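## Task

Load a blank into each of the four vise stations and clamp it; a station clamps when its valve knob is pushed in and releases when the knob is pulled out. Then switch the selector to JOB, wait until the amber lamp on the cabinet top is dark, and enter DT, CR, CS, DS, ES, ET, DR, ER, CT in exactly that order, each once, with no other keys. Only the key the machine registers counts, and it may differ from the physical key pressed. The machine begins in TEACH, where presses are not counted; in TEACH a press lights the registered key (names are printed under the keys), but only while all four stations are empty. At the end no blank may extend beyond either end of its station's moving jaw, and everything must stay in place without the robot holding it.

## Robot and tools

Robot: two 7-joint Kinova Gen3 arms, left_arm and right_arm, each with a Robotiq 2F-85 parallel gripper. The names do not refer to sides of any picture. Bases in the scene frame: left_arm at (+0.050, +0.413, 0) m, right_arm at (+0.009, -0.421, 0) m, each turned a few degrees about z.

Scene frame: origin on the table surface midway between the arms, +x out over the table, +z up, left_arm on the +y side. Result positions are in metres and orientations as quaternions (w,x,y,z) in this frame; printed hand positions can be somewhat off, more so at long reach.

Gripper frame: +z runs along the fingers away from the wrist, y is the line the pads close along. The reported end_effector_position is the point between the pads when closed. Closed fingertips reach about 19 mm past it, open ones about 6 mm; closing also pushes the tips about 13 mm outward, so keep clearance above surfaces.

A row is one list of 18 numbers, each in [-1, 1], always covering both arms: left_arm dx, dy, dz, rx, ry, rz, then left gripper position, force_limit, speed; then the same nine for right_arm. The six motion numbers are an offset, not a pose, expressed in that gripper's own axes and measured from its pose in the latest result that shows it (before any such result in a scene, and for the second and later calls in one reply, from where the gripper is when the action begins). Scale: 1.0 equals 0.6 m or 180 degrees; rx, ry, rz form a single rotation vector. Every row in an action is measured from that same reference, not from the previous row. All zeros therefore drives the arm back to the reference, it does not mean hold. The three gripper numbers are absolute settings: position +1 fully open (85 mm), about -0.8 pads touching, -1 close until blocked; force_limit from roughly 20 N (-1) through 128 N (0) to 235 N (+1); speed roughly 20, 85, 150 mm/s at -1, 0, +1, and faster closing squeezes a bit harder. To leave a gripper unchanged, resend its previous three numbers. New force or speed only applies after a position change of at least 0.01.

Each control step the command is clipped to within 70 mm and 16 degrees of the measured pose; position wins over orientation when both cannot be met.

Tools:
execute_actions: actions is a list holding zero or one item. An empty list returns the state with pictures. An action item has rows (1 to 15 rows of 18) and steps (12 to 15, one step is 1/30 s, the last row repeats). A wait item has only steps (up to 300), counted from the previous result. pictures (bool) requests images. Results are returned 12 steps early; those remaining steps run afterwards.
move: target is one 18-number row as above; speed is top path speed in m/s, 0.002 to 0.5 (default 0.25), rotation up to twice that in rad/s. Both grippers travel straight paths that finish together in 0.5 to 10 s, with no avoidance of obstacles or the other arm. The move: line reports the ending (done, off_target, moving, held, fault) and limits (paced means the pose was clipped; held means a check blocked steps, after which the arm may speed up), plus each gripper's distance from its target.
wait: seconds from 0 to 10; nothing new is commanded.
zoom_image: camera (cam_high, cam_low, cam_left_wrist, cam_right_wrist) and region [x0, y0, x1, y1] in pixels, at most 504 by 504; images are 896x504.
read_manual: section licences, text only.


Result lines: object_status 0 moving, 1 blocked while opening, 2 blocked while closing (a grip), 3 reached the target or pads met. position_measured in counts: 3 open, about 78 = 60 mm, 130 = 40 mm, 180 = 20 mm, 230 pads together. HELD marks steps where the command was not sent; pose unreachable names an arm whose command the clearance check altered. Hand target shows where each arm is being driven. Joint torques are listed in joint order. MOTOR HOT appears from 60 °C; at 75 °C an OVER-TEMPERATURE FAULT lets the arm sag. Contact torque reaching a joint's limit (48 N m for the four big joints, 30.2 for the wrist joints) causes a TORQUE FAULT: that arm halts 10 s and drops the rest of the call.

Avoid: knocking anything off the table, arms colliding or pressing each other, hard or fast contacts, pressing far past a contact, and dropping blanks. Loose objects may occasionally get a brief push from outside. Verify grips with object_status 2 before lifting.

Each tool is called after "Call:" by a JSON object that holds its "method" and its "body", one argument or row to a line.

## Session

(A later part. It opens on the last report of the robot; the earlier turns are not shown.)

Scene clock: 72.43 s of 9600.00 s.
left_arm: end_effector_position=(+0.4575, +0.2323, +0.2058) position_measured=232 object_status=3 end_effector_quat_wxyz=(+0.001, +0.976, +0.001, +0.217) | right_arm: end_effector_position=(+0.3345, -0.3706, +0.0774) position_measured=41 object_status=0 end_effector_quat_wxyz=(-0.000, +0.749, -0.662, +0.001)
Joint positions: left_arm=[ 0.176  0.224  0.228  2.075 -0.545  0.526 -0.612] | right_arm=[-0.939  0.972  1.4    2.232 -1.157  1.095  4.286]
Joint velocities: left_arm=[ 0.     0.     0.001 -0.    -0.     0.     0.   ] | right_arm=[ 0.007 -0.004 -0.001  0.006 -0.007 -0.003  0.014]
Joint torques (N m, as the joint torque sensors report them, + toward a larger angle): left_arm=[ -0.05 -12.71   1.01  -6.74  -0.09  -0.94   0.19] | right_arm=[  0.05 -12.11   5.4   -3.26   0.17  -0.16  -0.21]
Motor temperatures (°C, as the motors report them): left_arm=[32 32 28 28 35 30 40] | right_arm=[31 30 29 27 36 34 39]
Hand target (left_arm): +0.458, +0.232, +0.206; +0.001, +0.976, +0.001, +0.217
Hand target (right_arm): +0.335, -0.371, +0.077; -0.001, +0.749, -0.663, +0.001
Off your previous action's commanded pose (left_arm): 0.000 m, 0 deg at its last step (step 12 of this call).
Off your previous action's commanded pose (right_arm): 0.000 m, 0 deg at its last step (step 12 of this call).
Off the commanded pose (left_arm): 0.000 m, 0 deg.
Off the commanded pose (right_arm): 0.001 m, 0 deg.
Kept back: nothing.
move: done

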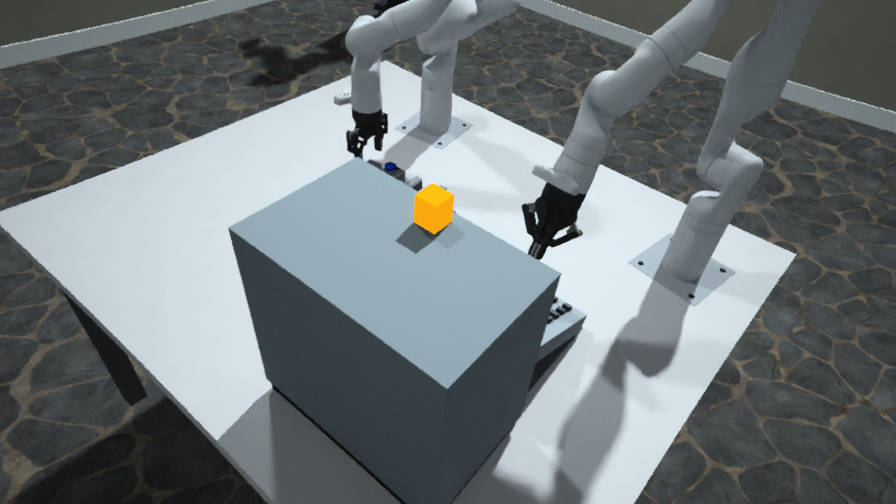

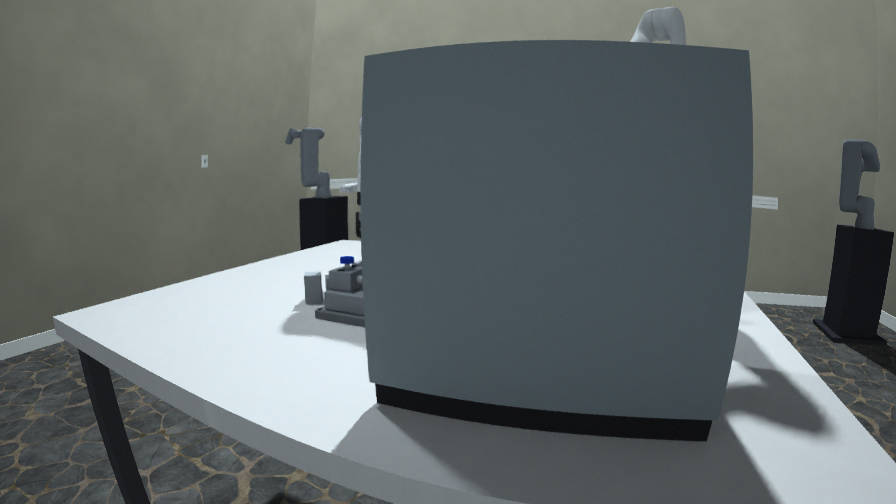

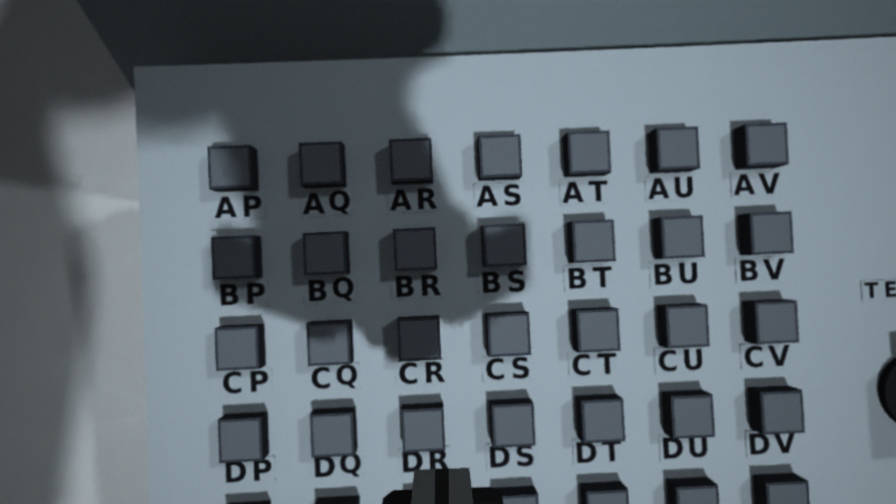

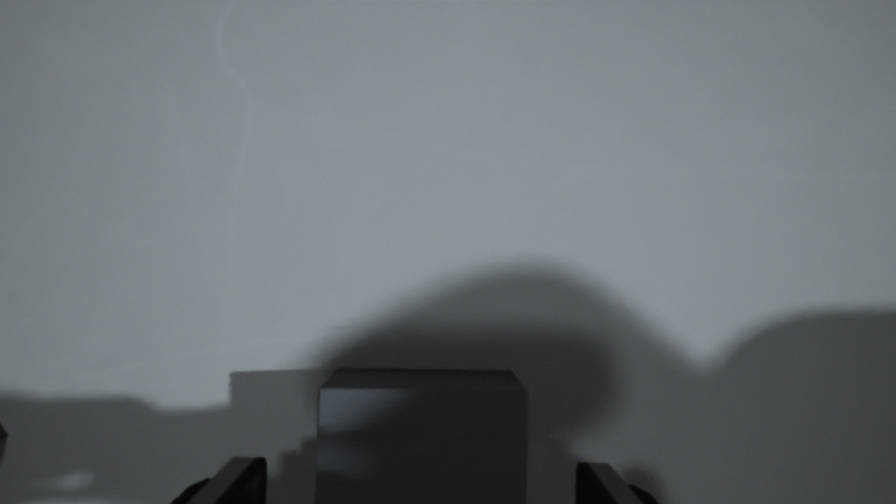

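Call:
{"method": "move", "body": {
  "target": [0,0,0,0,0,0,-1,0,1,0,0,0.079,0,0,0,0.7,0,0],
  "speed": 0.12
}}

Call:
{"method": "execute_actions", "body": {
  "actions": [
    {"rows":[[0,0,0,0,0,0,-1,0,1,0,0,0,0,0,0,-1,-0.4,-0.3]],"steps":15}
  ]
}}

Call:
{"method": "move", "body": {
  "target": [0,0,0,0,0,0,-1,0,1,0,0,-0.21,0,0,0.032,-1,-0.4,-0.3],
  "speed": 0.25
}}

Call:
{"method": "move", "body": {
  "target": [0,0,0,0,0,0,-1,0,1,-0.345,-0.047,0.01,0,0,0,-1,-0.4,-0.3],
  "speed": 0.25
}}

Scene clock: 74.27 s of 9600.00 s.
left_arm: end_effector_position=(+0.4575, +0.2323, +0.2058) position_measured=232 object_status=3 end_effector_quat_wxyz=(+0.001, +0.976, +0.001, +0.217) | right_arm: end_effector_position=(+0.3345, -0.3705, +0.0301) position_measured=41 object_status=3 end_effector_quat_wxyz=(-0.000, +0.749, -0.662, +0.001)
Joint positions: left_arm=[ 0.176  0.224  0.228  2.075 -0.545  0.526 -0.612] | right_arm=[-0.881  1.058  1.274  2.267 -1.323  1.035  4.388]
Joint velocities: left_arm=[ 0.     0.     0.     0.     0.    -0.     0.001] | right_arm=[ 0.005  0.005 -0.003  0.001 -0.005 -0.003  0.003]
Joint torques (N m, as the joint torque sensors report them, + toward a larger angle): left_arm=[  0.03 -12.74   0.94  -6.7   -0.09  -1.02   0.24] | right_arm=[ -0.39 -13.42   5.55  -1.37  -0.31  -0.38   0.02]
Motor temperatures (°C, as the motors report them): left_arm=[32 32 28 28 35 30 40] | right_arm=[31 30 29 27 36 34 39]
Hand target (left_arm): +0.458, +0.232, +0.206; +0.001, +0.976, +0.001, +0.217
Hand target (right_arm): +0.334, -0.371, +0.030; -0.000, +0.749, -0.662, +0.001
Off the commanded pose (left_arm): 0.000 m, 0 deg.
Off the commanded pose (right_arm): 0.000 m, 0 deg.
Kept back: nothing.
move: done

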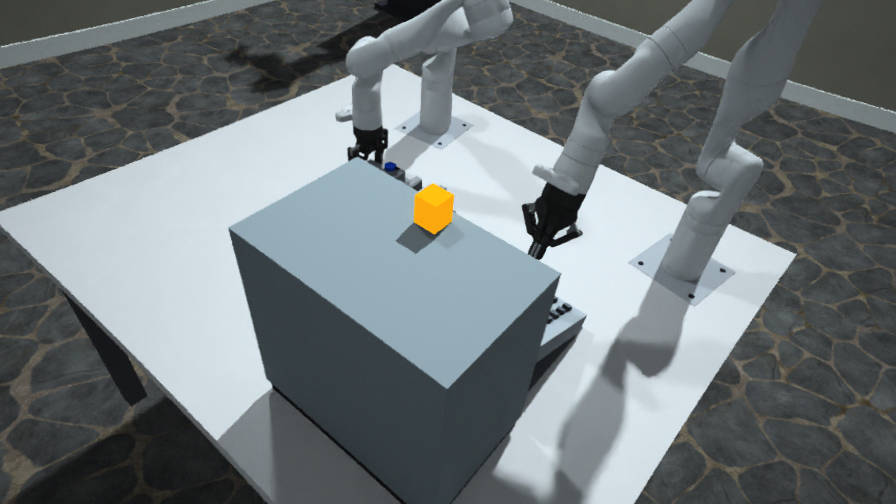

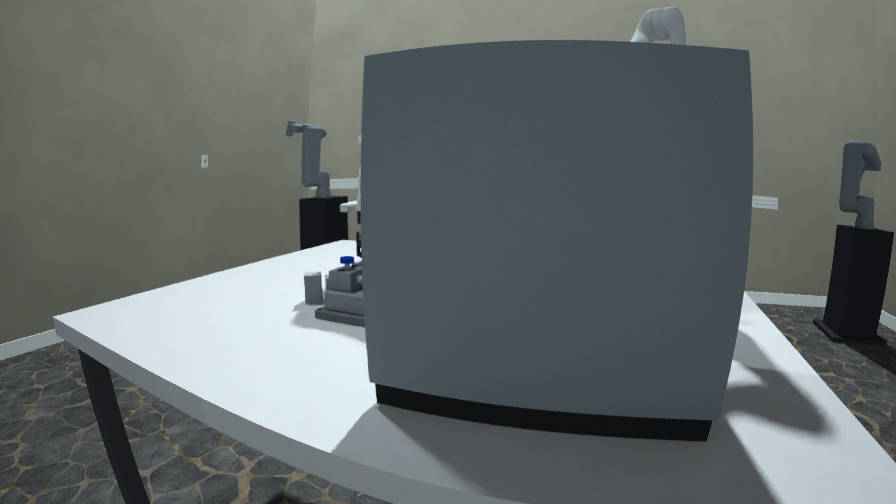

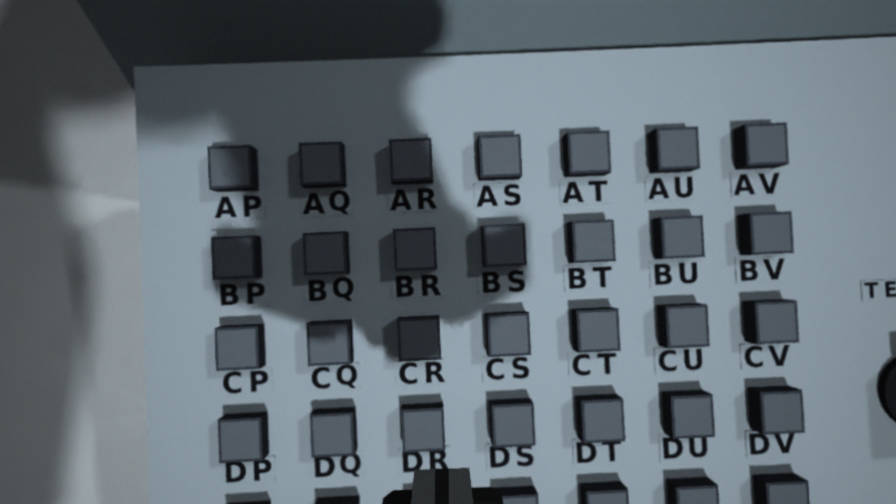

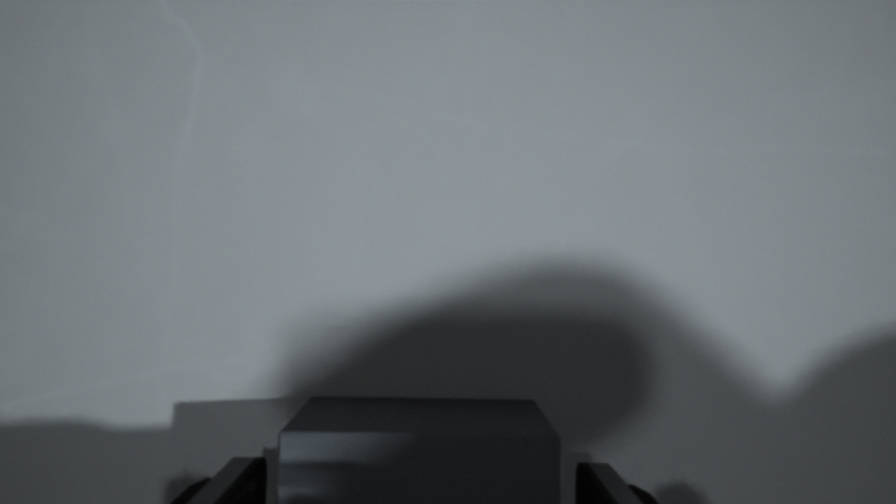

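Scene clock: 74.37 s of 9600.00 s.
left_arm: end_effector_position=(+0.4575, +0.2323, +0.2058) position_measured=232 object_status=3 end_effector_quat_wxyz=(+0.001, +0.976, +0.001, +0.217) | right_arm: end_effector_position=(+0.3345, -0.3705, +0.0301) position_measured=45 object_status=0 end_effector_quat_wxyz=(-0.000, +0.749, -0.662, +0.001)
Joint positions: left_arm=[ 0.176  0.224  0.228  2.075 -0.545  0.526 -0.612] | right_arm=[-0.881  1.058  1.274  2.267 -1.323  1.035  4.388]
Joint velocities: left_arm=[-0.002 -0.     0.     0.001  0.    -0.    -0.   ] | right_arm=[ 0.001  0.    -0.001 -0.     0.001 -0.    -0.001]
Joint torques (N m, as the joint torque sensors report them, + toward a larger angle): left_arm=[  0.11 -12.73   0.87  -6.7   -0.07  -0.97   0.23] | right_arm=[ -0.22 -13.39   5.05  -1.25   0.    -0.23   0.16]
Motor temperatures (°C, as the motors report them): left_arm=[32 32 28 28 35 30 40] | right_arm=[31 30 29 27 36 34 39]
Steps of this call (steps 1 to 3: the first 3 steps of this action). Readings (end_effector_position | what the end effector reports):
1: left_arm (+0.4575, +0.2323, +0.2058) | right_arm (+0.3345, -0.3705, +0.0301) | left_arm position_measured=232 object_status=3 | right_arm position_measured=41 object_status=0
2: left_arm (+0.4575, +0.2323, +0.2058) | right_arm (+0.3345, -0.3705, +0.0301) | left_arm position_measured=232 object_status=3 | right_arm position_measured=42 object_status=0
3: the state above

Scene clock: 75.90 s of 9600.00 s.
left_arm: end_effector_position=(+0.4575, +0.2323, +0.2058) position_measured=232 object_status=3 end_effector_quat_wxyz=(+0.001, +0.976, +0.001, +0.217) | right_arm: end_effector_position=(+0.3345, -0.3704, +0.1564) position_measured=80 object_status=2 end_effector_quat_wxyz=(+0.001, -0.715, +0.699, -0.001)
Joint positions: left_arm=[ 0.176  0.224  0.228  2.075 -0.545  0.526 -0.611] | right_arm=[-1.041  0.853  1.602  2.13  -0.924  1.234  4.035]
Joint velocities: left_arm=[-0.    -0.    -0.    -0.     0.     0.001  0.001] | right_arm=[-0.005 -0.003  0.002 -0.002  0.001  0.003 -0.001]
Joint torques (N m, as the joint torque sensors report them, + toward a larger angle): left_arm=[  0.14 -12.71   1.02  -6.71  -0.05  -0.93   0.25] | right_arm=[ -0.55 -11.2    5.55  -5.25  -0.1   -0.24   0.09]
Motor temperatures (°C, as the motors report them): left_arm=[32 32 28 28 35 30 40] | right_arm=[31 30 29 27 36 34 39]
Hand target (left_arm): +0.458, +0.232, +0.206; +0.001, +0.976, +0.001, +0.217
Hand target (right_arm): +0.335, -0.370, +0.157; -0.001, +0.715, -0.699, +0.001
Off your previous action's commanded pose (left_arm): 0.000 m, 0 deg at its last step (step 12 of this call).
Off your previous action's commanded pose (right_arm): 0.000 m, 0 deg at its last step (step 12 of this call).
Off the commanded pose (left_arm): 0.000 m, 0 deg.
Off the commanded pose (right_arm): 0.000 m, 0 deg.
Kept back: nothing.
move: done

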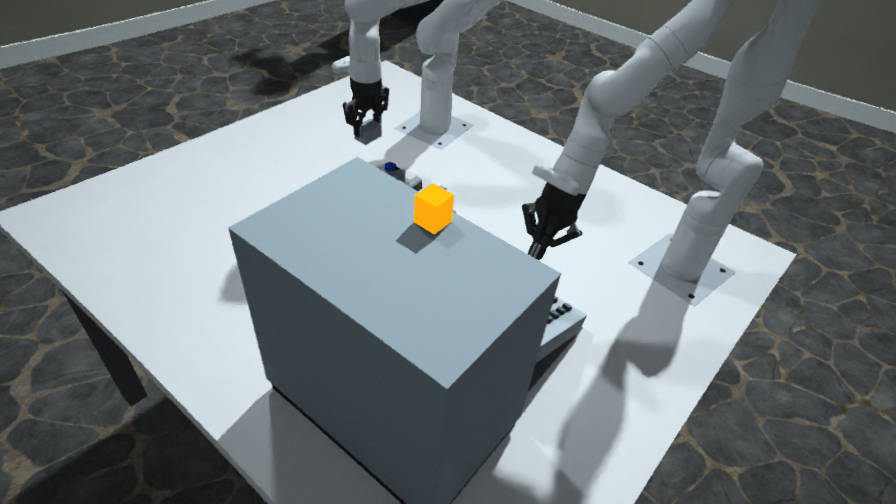

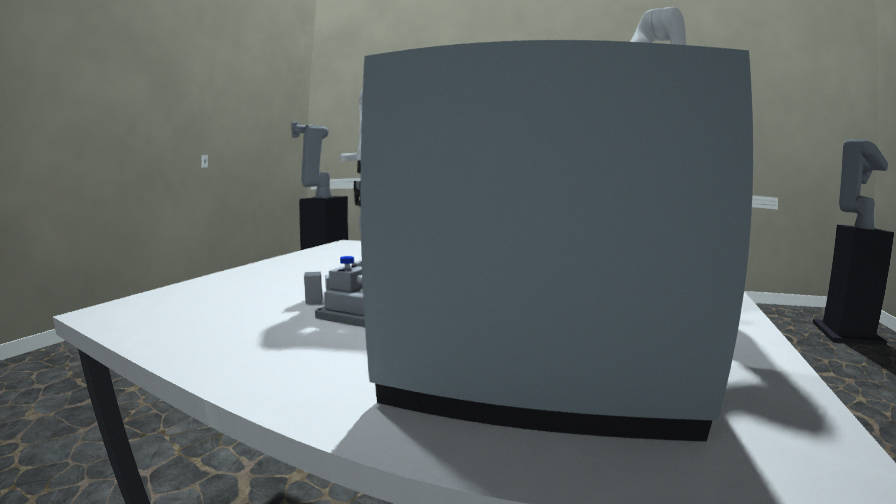

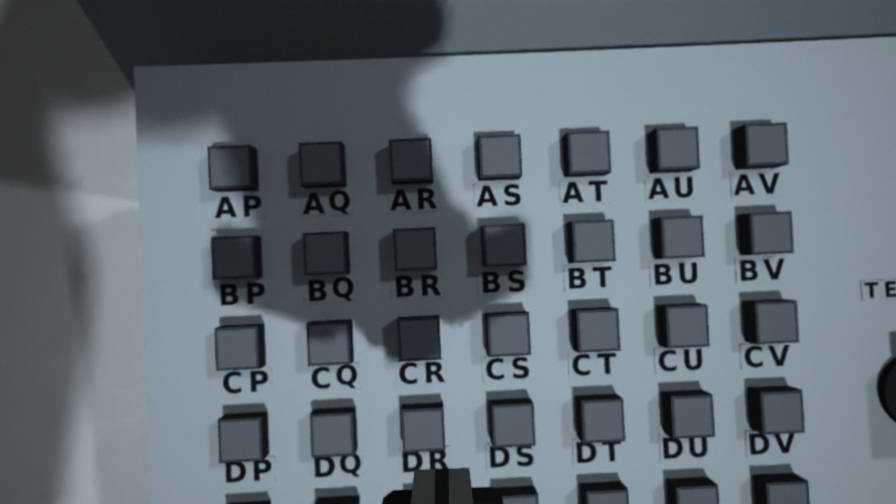

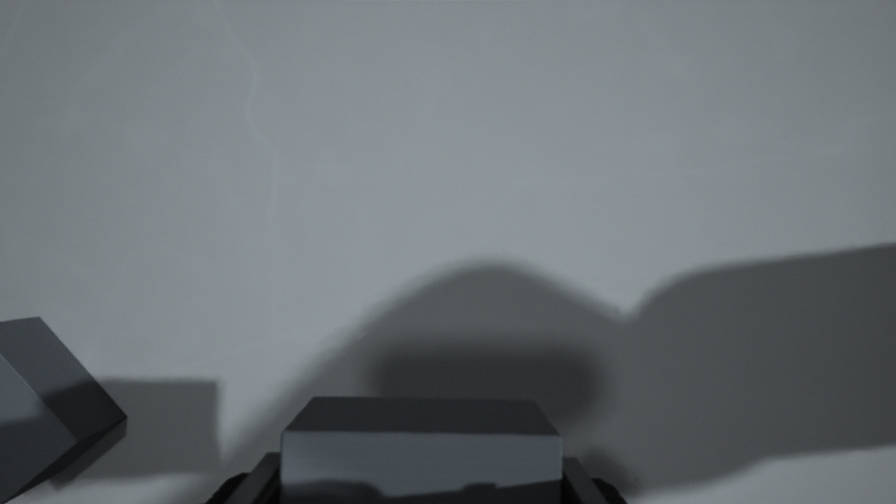

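Scene clock: 77.27 s of 9600.00 s.
left_arm: end_effector_position=(+0.4575, +0.2323, +0.2058) position_measured=232 object_status=3 end_effector_quat_wxyz=(+0.001, +0.976, +0.001, +0.217) | right_arm: end_effector_position=(+0.3568, -0.1623, +0.1500) position_measured=80 object_status=2 end_effector_quat_wxyz=(+0.000, -0.715, +0.699, +0.001)
Joint positions: left_arm=[ 0.176  0.224  0.228  2.075 -0.545  0.526 -0.611] | right_arm=[-1.341  1.042  1.539  1.815 -1.062  1.422  3.474]
Joint velocities: left_arm=[ 0.    -0.     0.    -0.     0.     0.001 -0.001] | right_arm=[ 0.003  0.005 -0.001 -0.005  0.001  0.001 -0.005]
Joint torques (N m, as the joint torque sensors report them, + toward a larger angle): left_arm=[  0.03 -12.62   0.96  -6.74  -0.06  -0.98   0.21] | right_arm=[ -0.23 -16.17   7.55  -4.58   0.11  -0.14   0.03]
Motor temperatures (°C, as the motors report them): left_arm=[32 32 28 28 35 30 40] | right_arm=[31 30 29 27 36 34 39]
Hand target (left_arm): +0.458, +0.232, +0.206; +0.001, +0.976, +0.001, +0.217
Hand target (right_arm): +0.357, -0.162, +0.150; -0.000, +0.715, -0.699, -0.000
Off the commanded pose (left_arm): 0.000 m, 0 deg.
Off the commanded pose (right_arm): 0.001 m, 0 deg.
Kept back: nothing.
move: done

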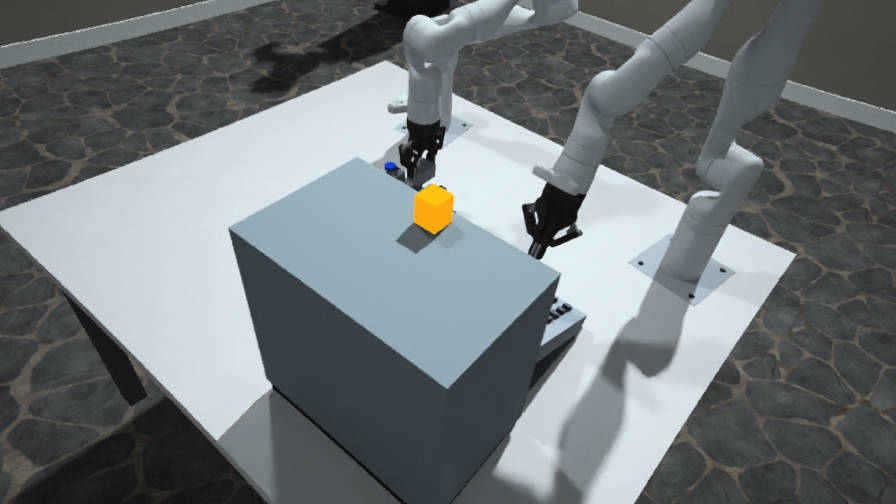

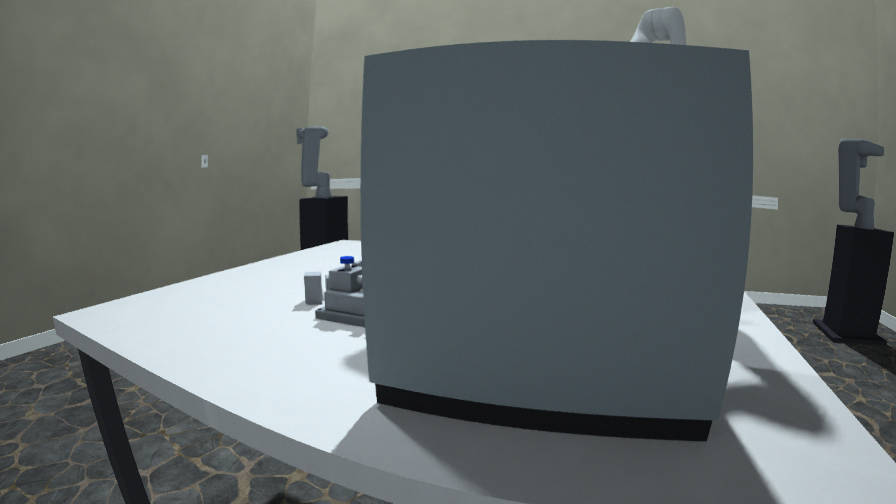

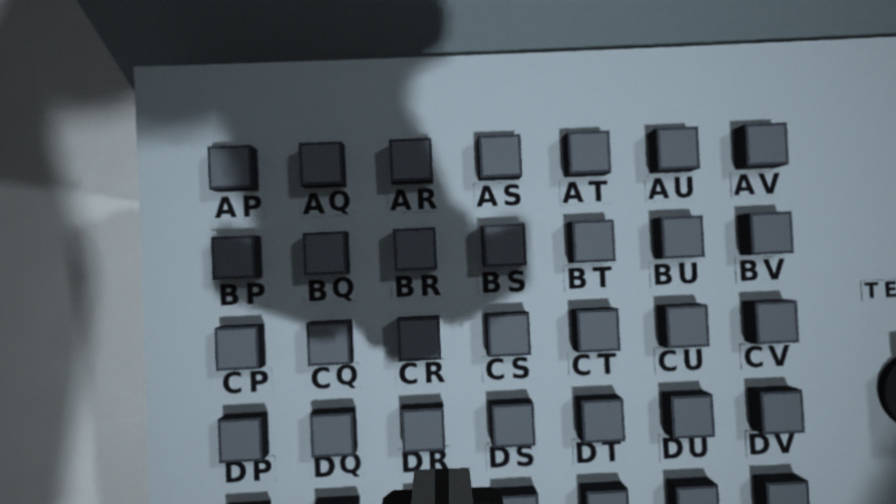

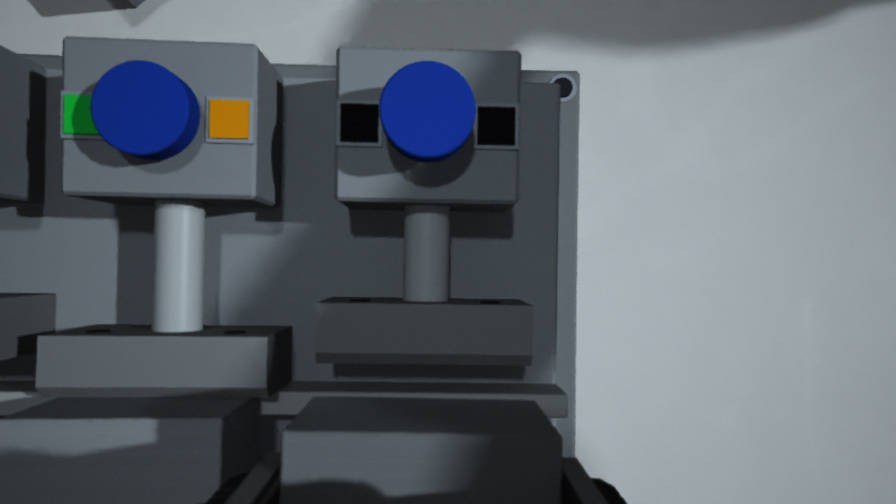

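Call:
{"method": "execute_actions", "body": {
  "actions": []
}}

Scene clock: 79.33 s of 9600.00 s.
left_arm: end_effector_position=(+0.4575, +0.2323, +0.2058) position_measured=232 object_status=3 end_effector_quat_wxyz=(+0.001, +0.976, +0.001, +0.217) | right_arm: end_effector_position=(+0.3569, -0.1623, +0.1498) position_measured=80 object_status=2 end_effector_quat_wxyz=(+0.000, -0.715, +0.699, +0.000)
Joint positions: left_arm=[ 0.176  0.224  0.228  2.075 -0.545  0.526 -0.611] | right_arm=[-1.341  1.043  1.538  1.814 -1.062  1.422  3.474]
Joint velocities: left_arm=[-0.002 -0.     0.001 -0.     0.     0.001  0.   ] | right_arm=[ 0.001 -0.     0.     0.    -0.    -0.    -0.   ]
Joint torques (N m, as the joint torque sensors report them, + toward a larger angle): left_arm=[  0.1  -12.57   0.92  -6.75  -0.13  -1.     0.16] | right_arm=[ -0.4  -16.01   7.39  -4.18   0.13  -0.21  -0.03]
Motor temperatures (°C, as the motors report them): left_arm=[32 32 28 28 35 30 40] | right_arm=[31 30 29 27 36 34 39]
Hand target (left_arm): +0.458, +0.232, +0.206; +0.001, +0.976, +0.001, +0.217
Hand target (right_arm): +0.357, -0.162, +0.150; -0.000, +0.715, -0.699, -0.000
Off the commanded pose (left_arm): 0.000 m, 0 deg.
Off the commanded pose (right_arm): 0.001 m, 0 deg.
Kept back: nothing.
Steps of this call (steps 1 to 62: nothing new was sent). Readings (end_effector_position | what the end effector reports):
1: left_arm (+0.4575, +0.2323, +0.2058) | right_arm (+0.3568, -0.1623, +0.1499) | left_arm position_measured=232 object_status=3 | right_arm position_measured=80 object_status=2
2: left_arm (+0.4575, +0.2323, +0.2058) | right_arm (+0.3568, -0.1623, +0.1499) | left_arm position_measured=232 object_status=3 | right_arm position_measured=80 object_status=2
4: left_arm (+0.4575, +0.2323, +0.2058) | right_arm (+0.3568, -0.1623, +0.1499) | left_arm position_measured=232 object_status=3 | right_arm position_measured=80 object_status=2
8: left_arm (+0.4575, +0.2323, +0.2058) | right_arm (+0.3569, -0.1623, +0.1498) | left_arm position_measured=232 object_status=3 | right_arm position_measured=80 object_status=2
62: the state above

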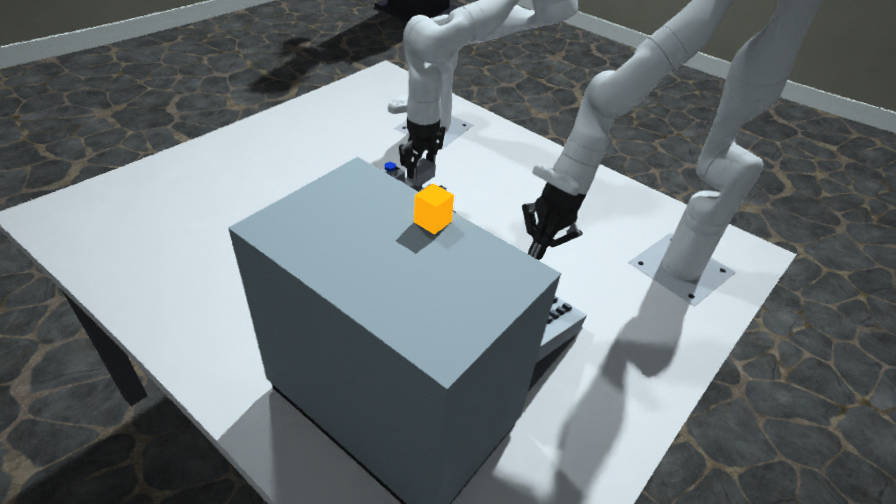

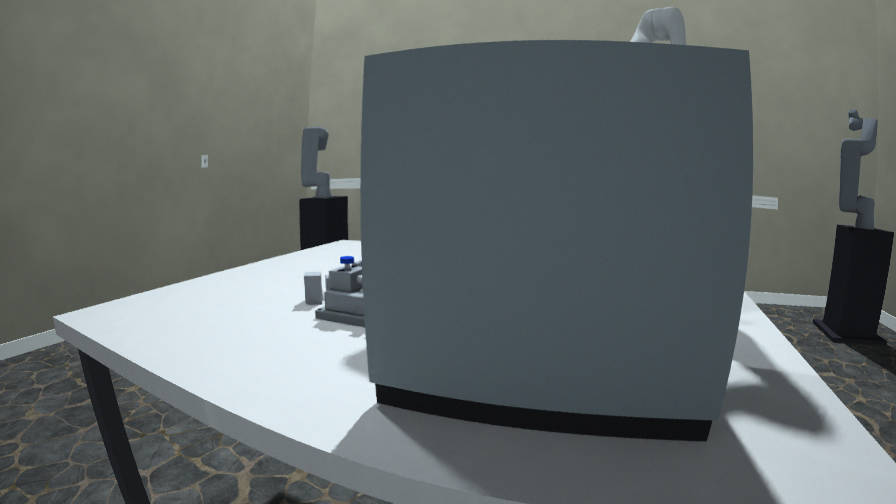

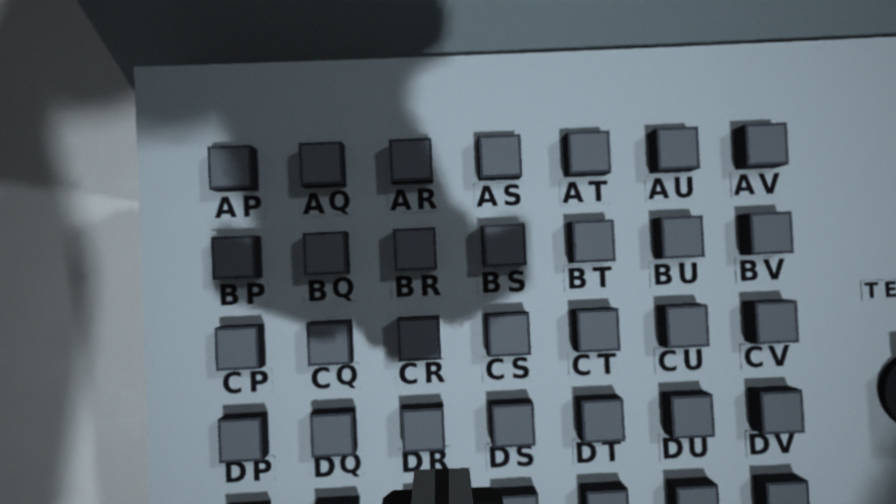

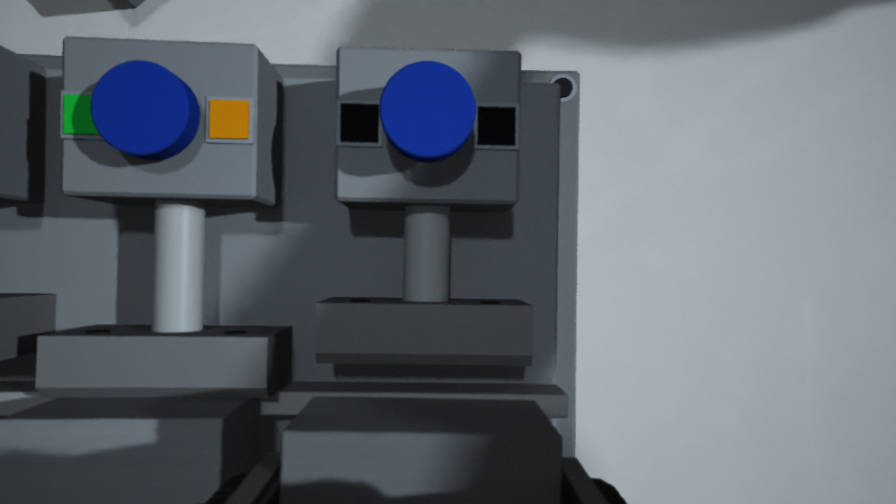

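Call:
{"method": "move", "body": {
  "target": [0,0,0,0,0,0,-1,0,1,0.002,-0.0015,0.045,0,0,0,-1,-0.4,-0.3],
  "speed": 0.04
}}

Call:
{"method": "move", "body": {
  "target": [0,0,0,0,0,0,-1,0,1,0,0,0.0365,0,0,0,-1,-0.4,-0.3],
  "speed": 0.02
}}

Scene clock: 80.90 s of 9600.00 s.
left_arm: end_effector_position=(+0.4575, +0.2323, +0.2058) position_measured=232 object_status=3 end_effector_quat_wxyz=(+0.001, +0.976, +0.001, +0.217) | right_arm: end_effector_position=(+0.3578, -0.1634, +0.1230) position_measured=80 object_status=2 end_effector_quat_wxyz=(+0.000, -0.715, +0.699, +0.000)
Joint positions: left_arm=[ 0.176  0.224  0.228  2.075 -0.545  0.526 -0.611] | right_arm=[-1.328  1.08   1.497  1.848 -1.112  1.379  3.505]
Joint velocities: left_arm=[ 0.001  0.001  0.    -0.001  0.    -0.    -0.   ] | right_arm=[-0.001  0.002 -0.002  0.002 -0.002 -0.003  0.001]
Joint torques (N m, as the joint torque sensors report them, + toward a larger angle): left_arm=[  0.09 -12.66   0.86  -6.77  -0.04  -0.97   0.21] | right_arm=[ -0.1  -16.24   7.32  -3.9    0.15  -0.31   0.21]
Motor temperatures (°C, as the motors report them): left_arm=[32 32 28 28 35 30 40] | right_arm=[31 30 29 27 36 34 39]
Hand target (left_arm): +0.458, +0.232, +0.206; +0.001, +0.976, +0.001, +0.217
Hand target (right_arm): +0.358, -0.164, +0.123; -0.000, +0.715, -0.699, -0.000
Off the commanded pose (left_arm): 0.000 m, 0 deg.
Off the commanded pose (right_arm): 0.000 m, 0 deg.
Kept back: nothing.
move: done

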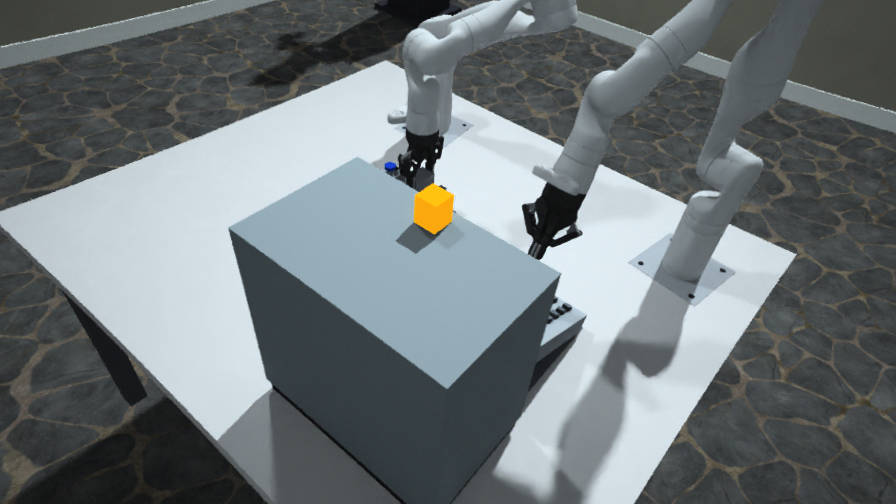

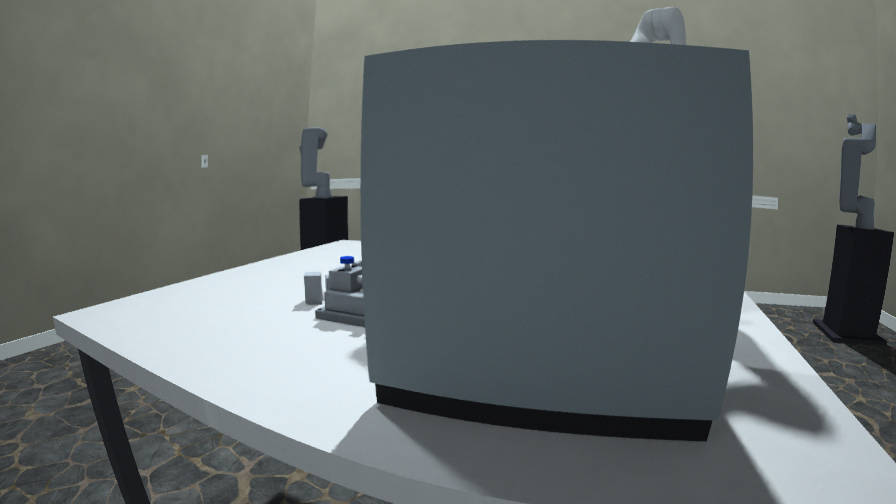

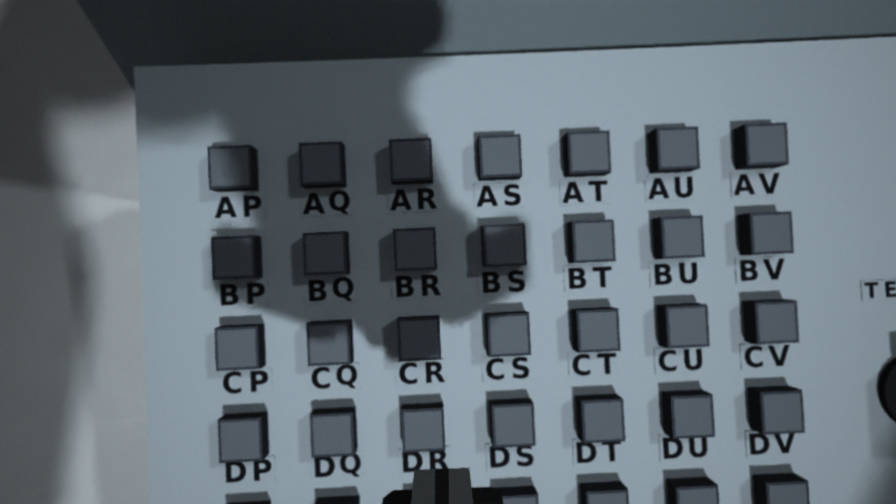

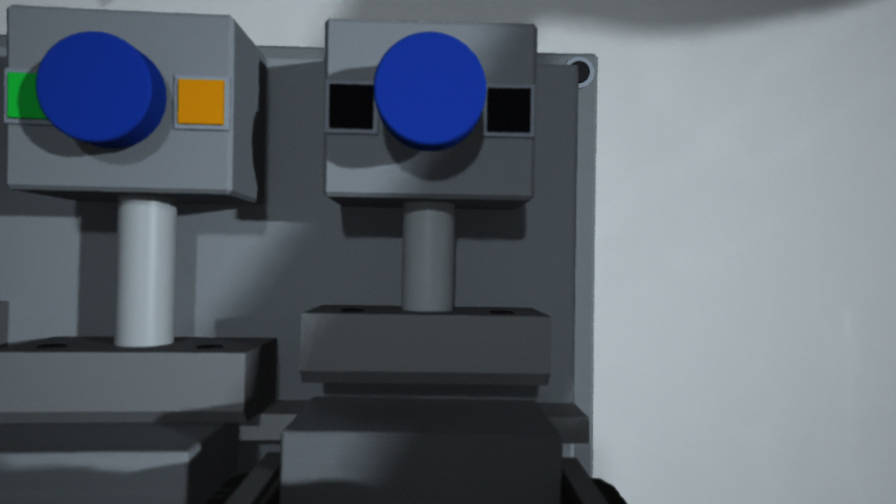

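Scene clock: 82.27 s of 9600.00 s.
left_arm: end_effector_position=(+0.4575, +0.2323, +0.2058) position_measured=232 object_status=3 end_effector_quat_wxyz=(+0.001, +0.976, +0.001, +0.217) | right_arm: end_effector_position=(+0.3578, -0.1635, +0.1012) position_measured=80 object_status=2 end_effector_quat_wxyz=(+0.000, -0.715, +0.699, +0.000)
Joint positions: left_arm=[ 0.176  0.224  0.228  2.075 -0.545  0.526 -0.611] | right_arm=[-1.319  1.111  1.463  1.872 -1.155  1.346  3.528]
Joint velocities: left_arm=[ 0.002 -0.     0.     0.    -0.001 -0.002  0.   ] | right_arm=[-0.001  0.002 -0.003  0.001 -0.003 -0.002  0.001]
Joint torques (N m, as the joint torque sensors report them, + toward a larger angle): left_arm=[  0.05 -12.61   0.92  -6.7   -0.08  -1.06   0.3 ] | right_arm=[ -0.16 -16.42   7.24  -3.32   0.15  -0.34   0.14]
Motor temperatures (°C, as the motors report them): left_arm=[32 32 28 28 35 30 40] | right_arm=[31 30 29 27 36 34 39]
Hand target (left_arm): +0.458, +0.232, +0.206; +0.001, +0.976, +0.001, +0.217
Hand target (right_arm): +0.358, -0.163, +0.101; -0.000, +0.715, -0.699, -0.000
Off the commanded pose (left_arm): 0.000 m, 0 deg.
Off the commanded pose (right_arm): 0.000 m, 0 deg.
Kept back: nothing.
move: done

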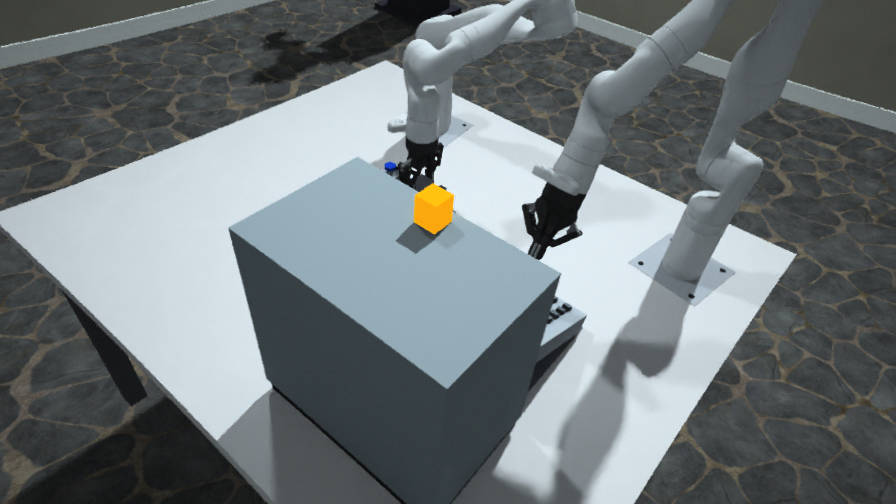

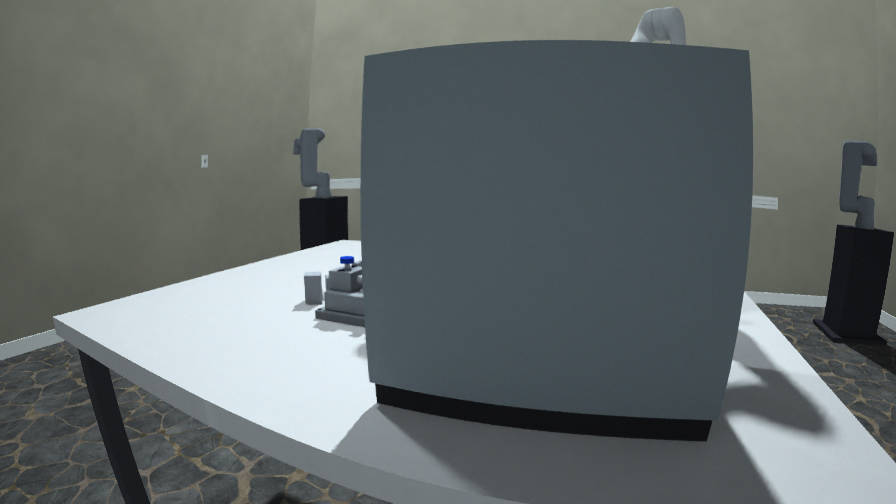

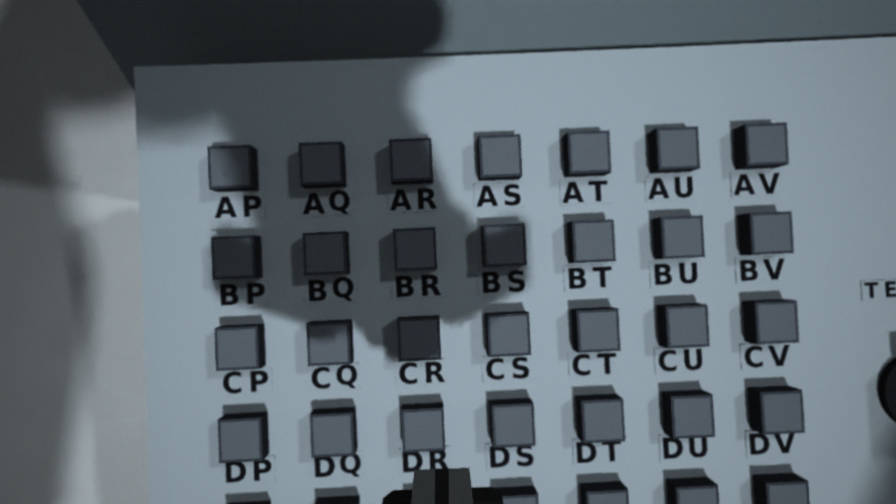

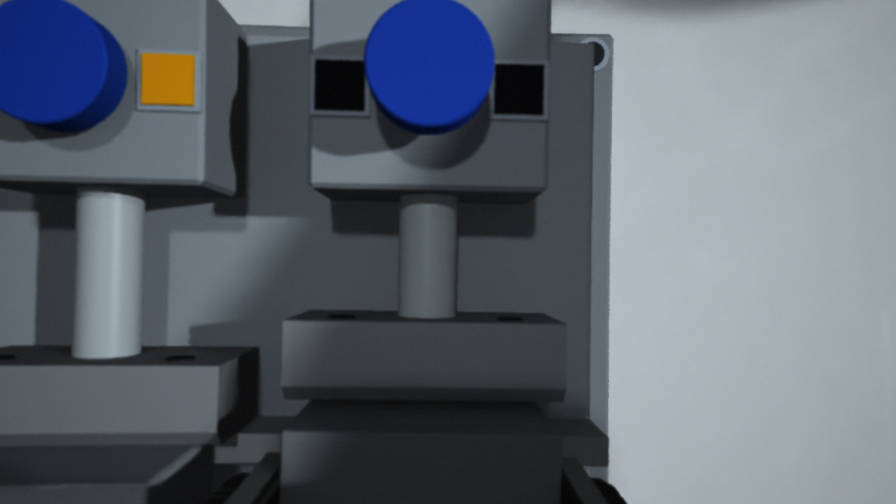

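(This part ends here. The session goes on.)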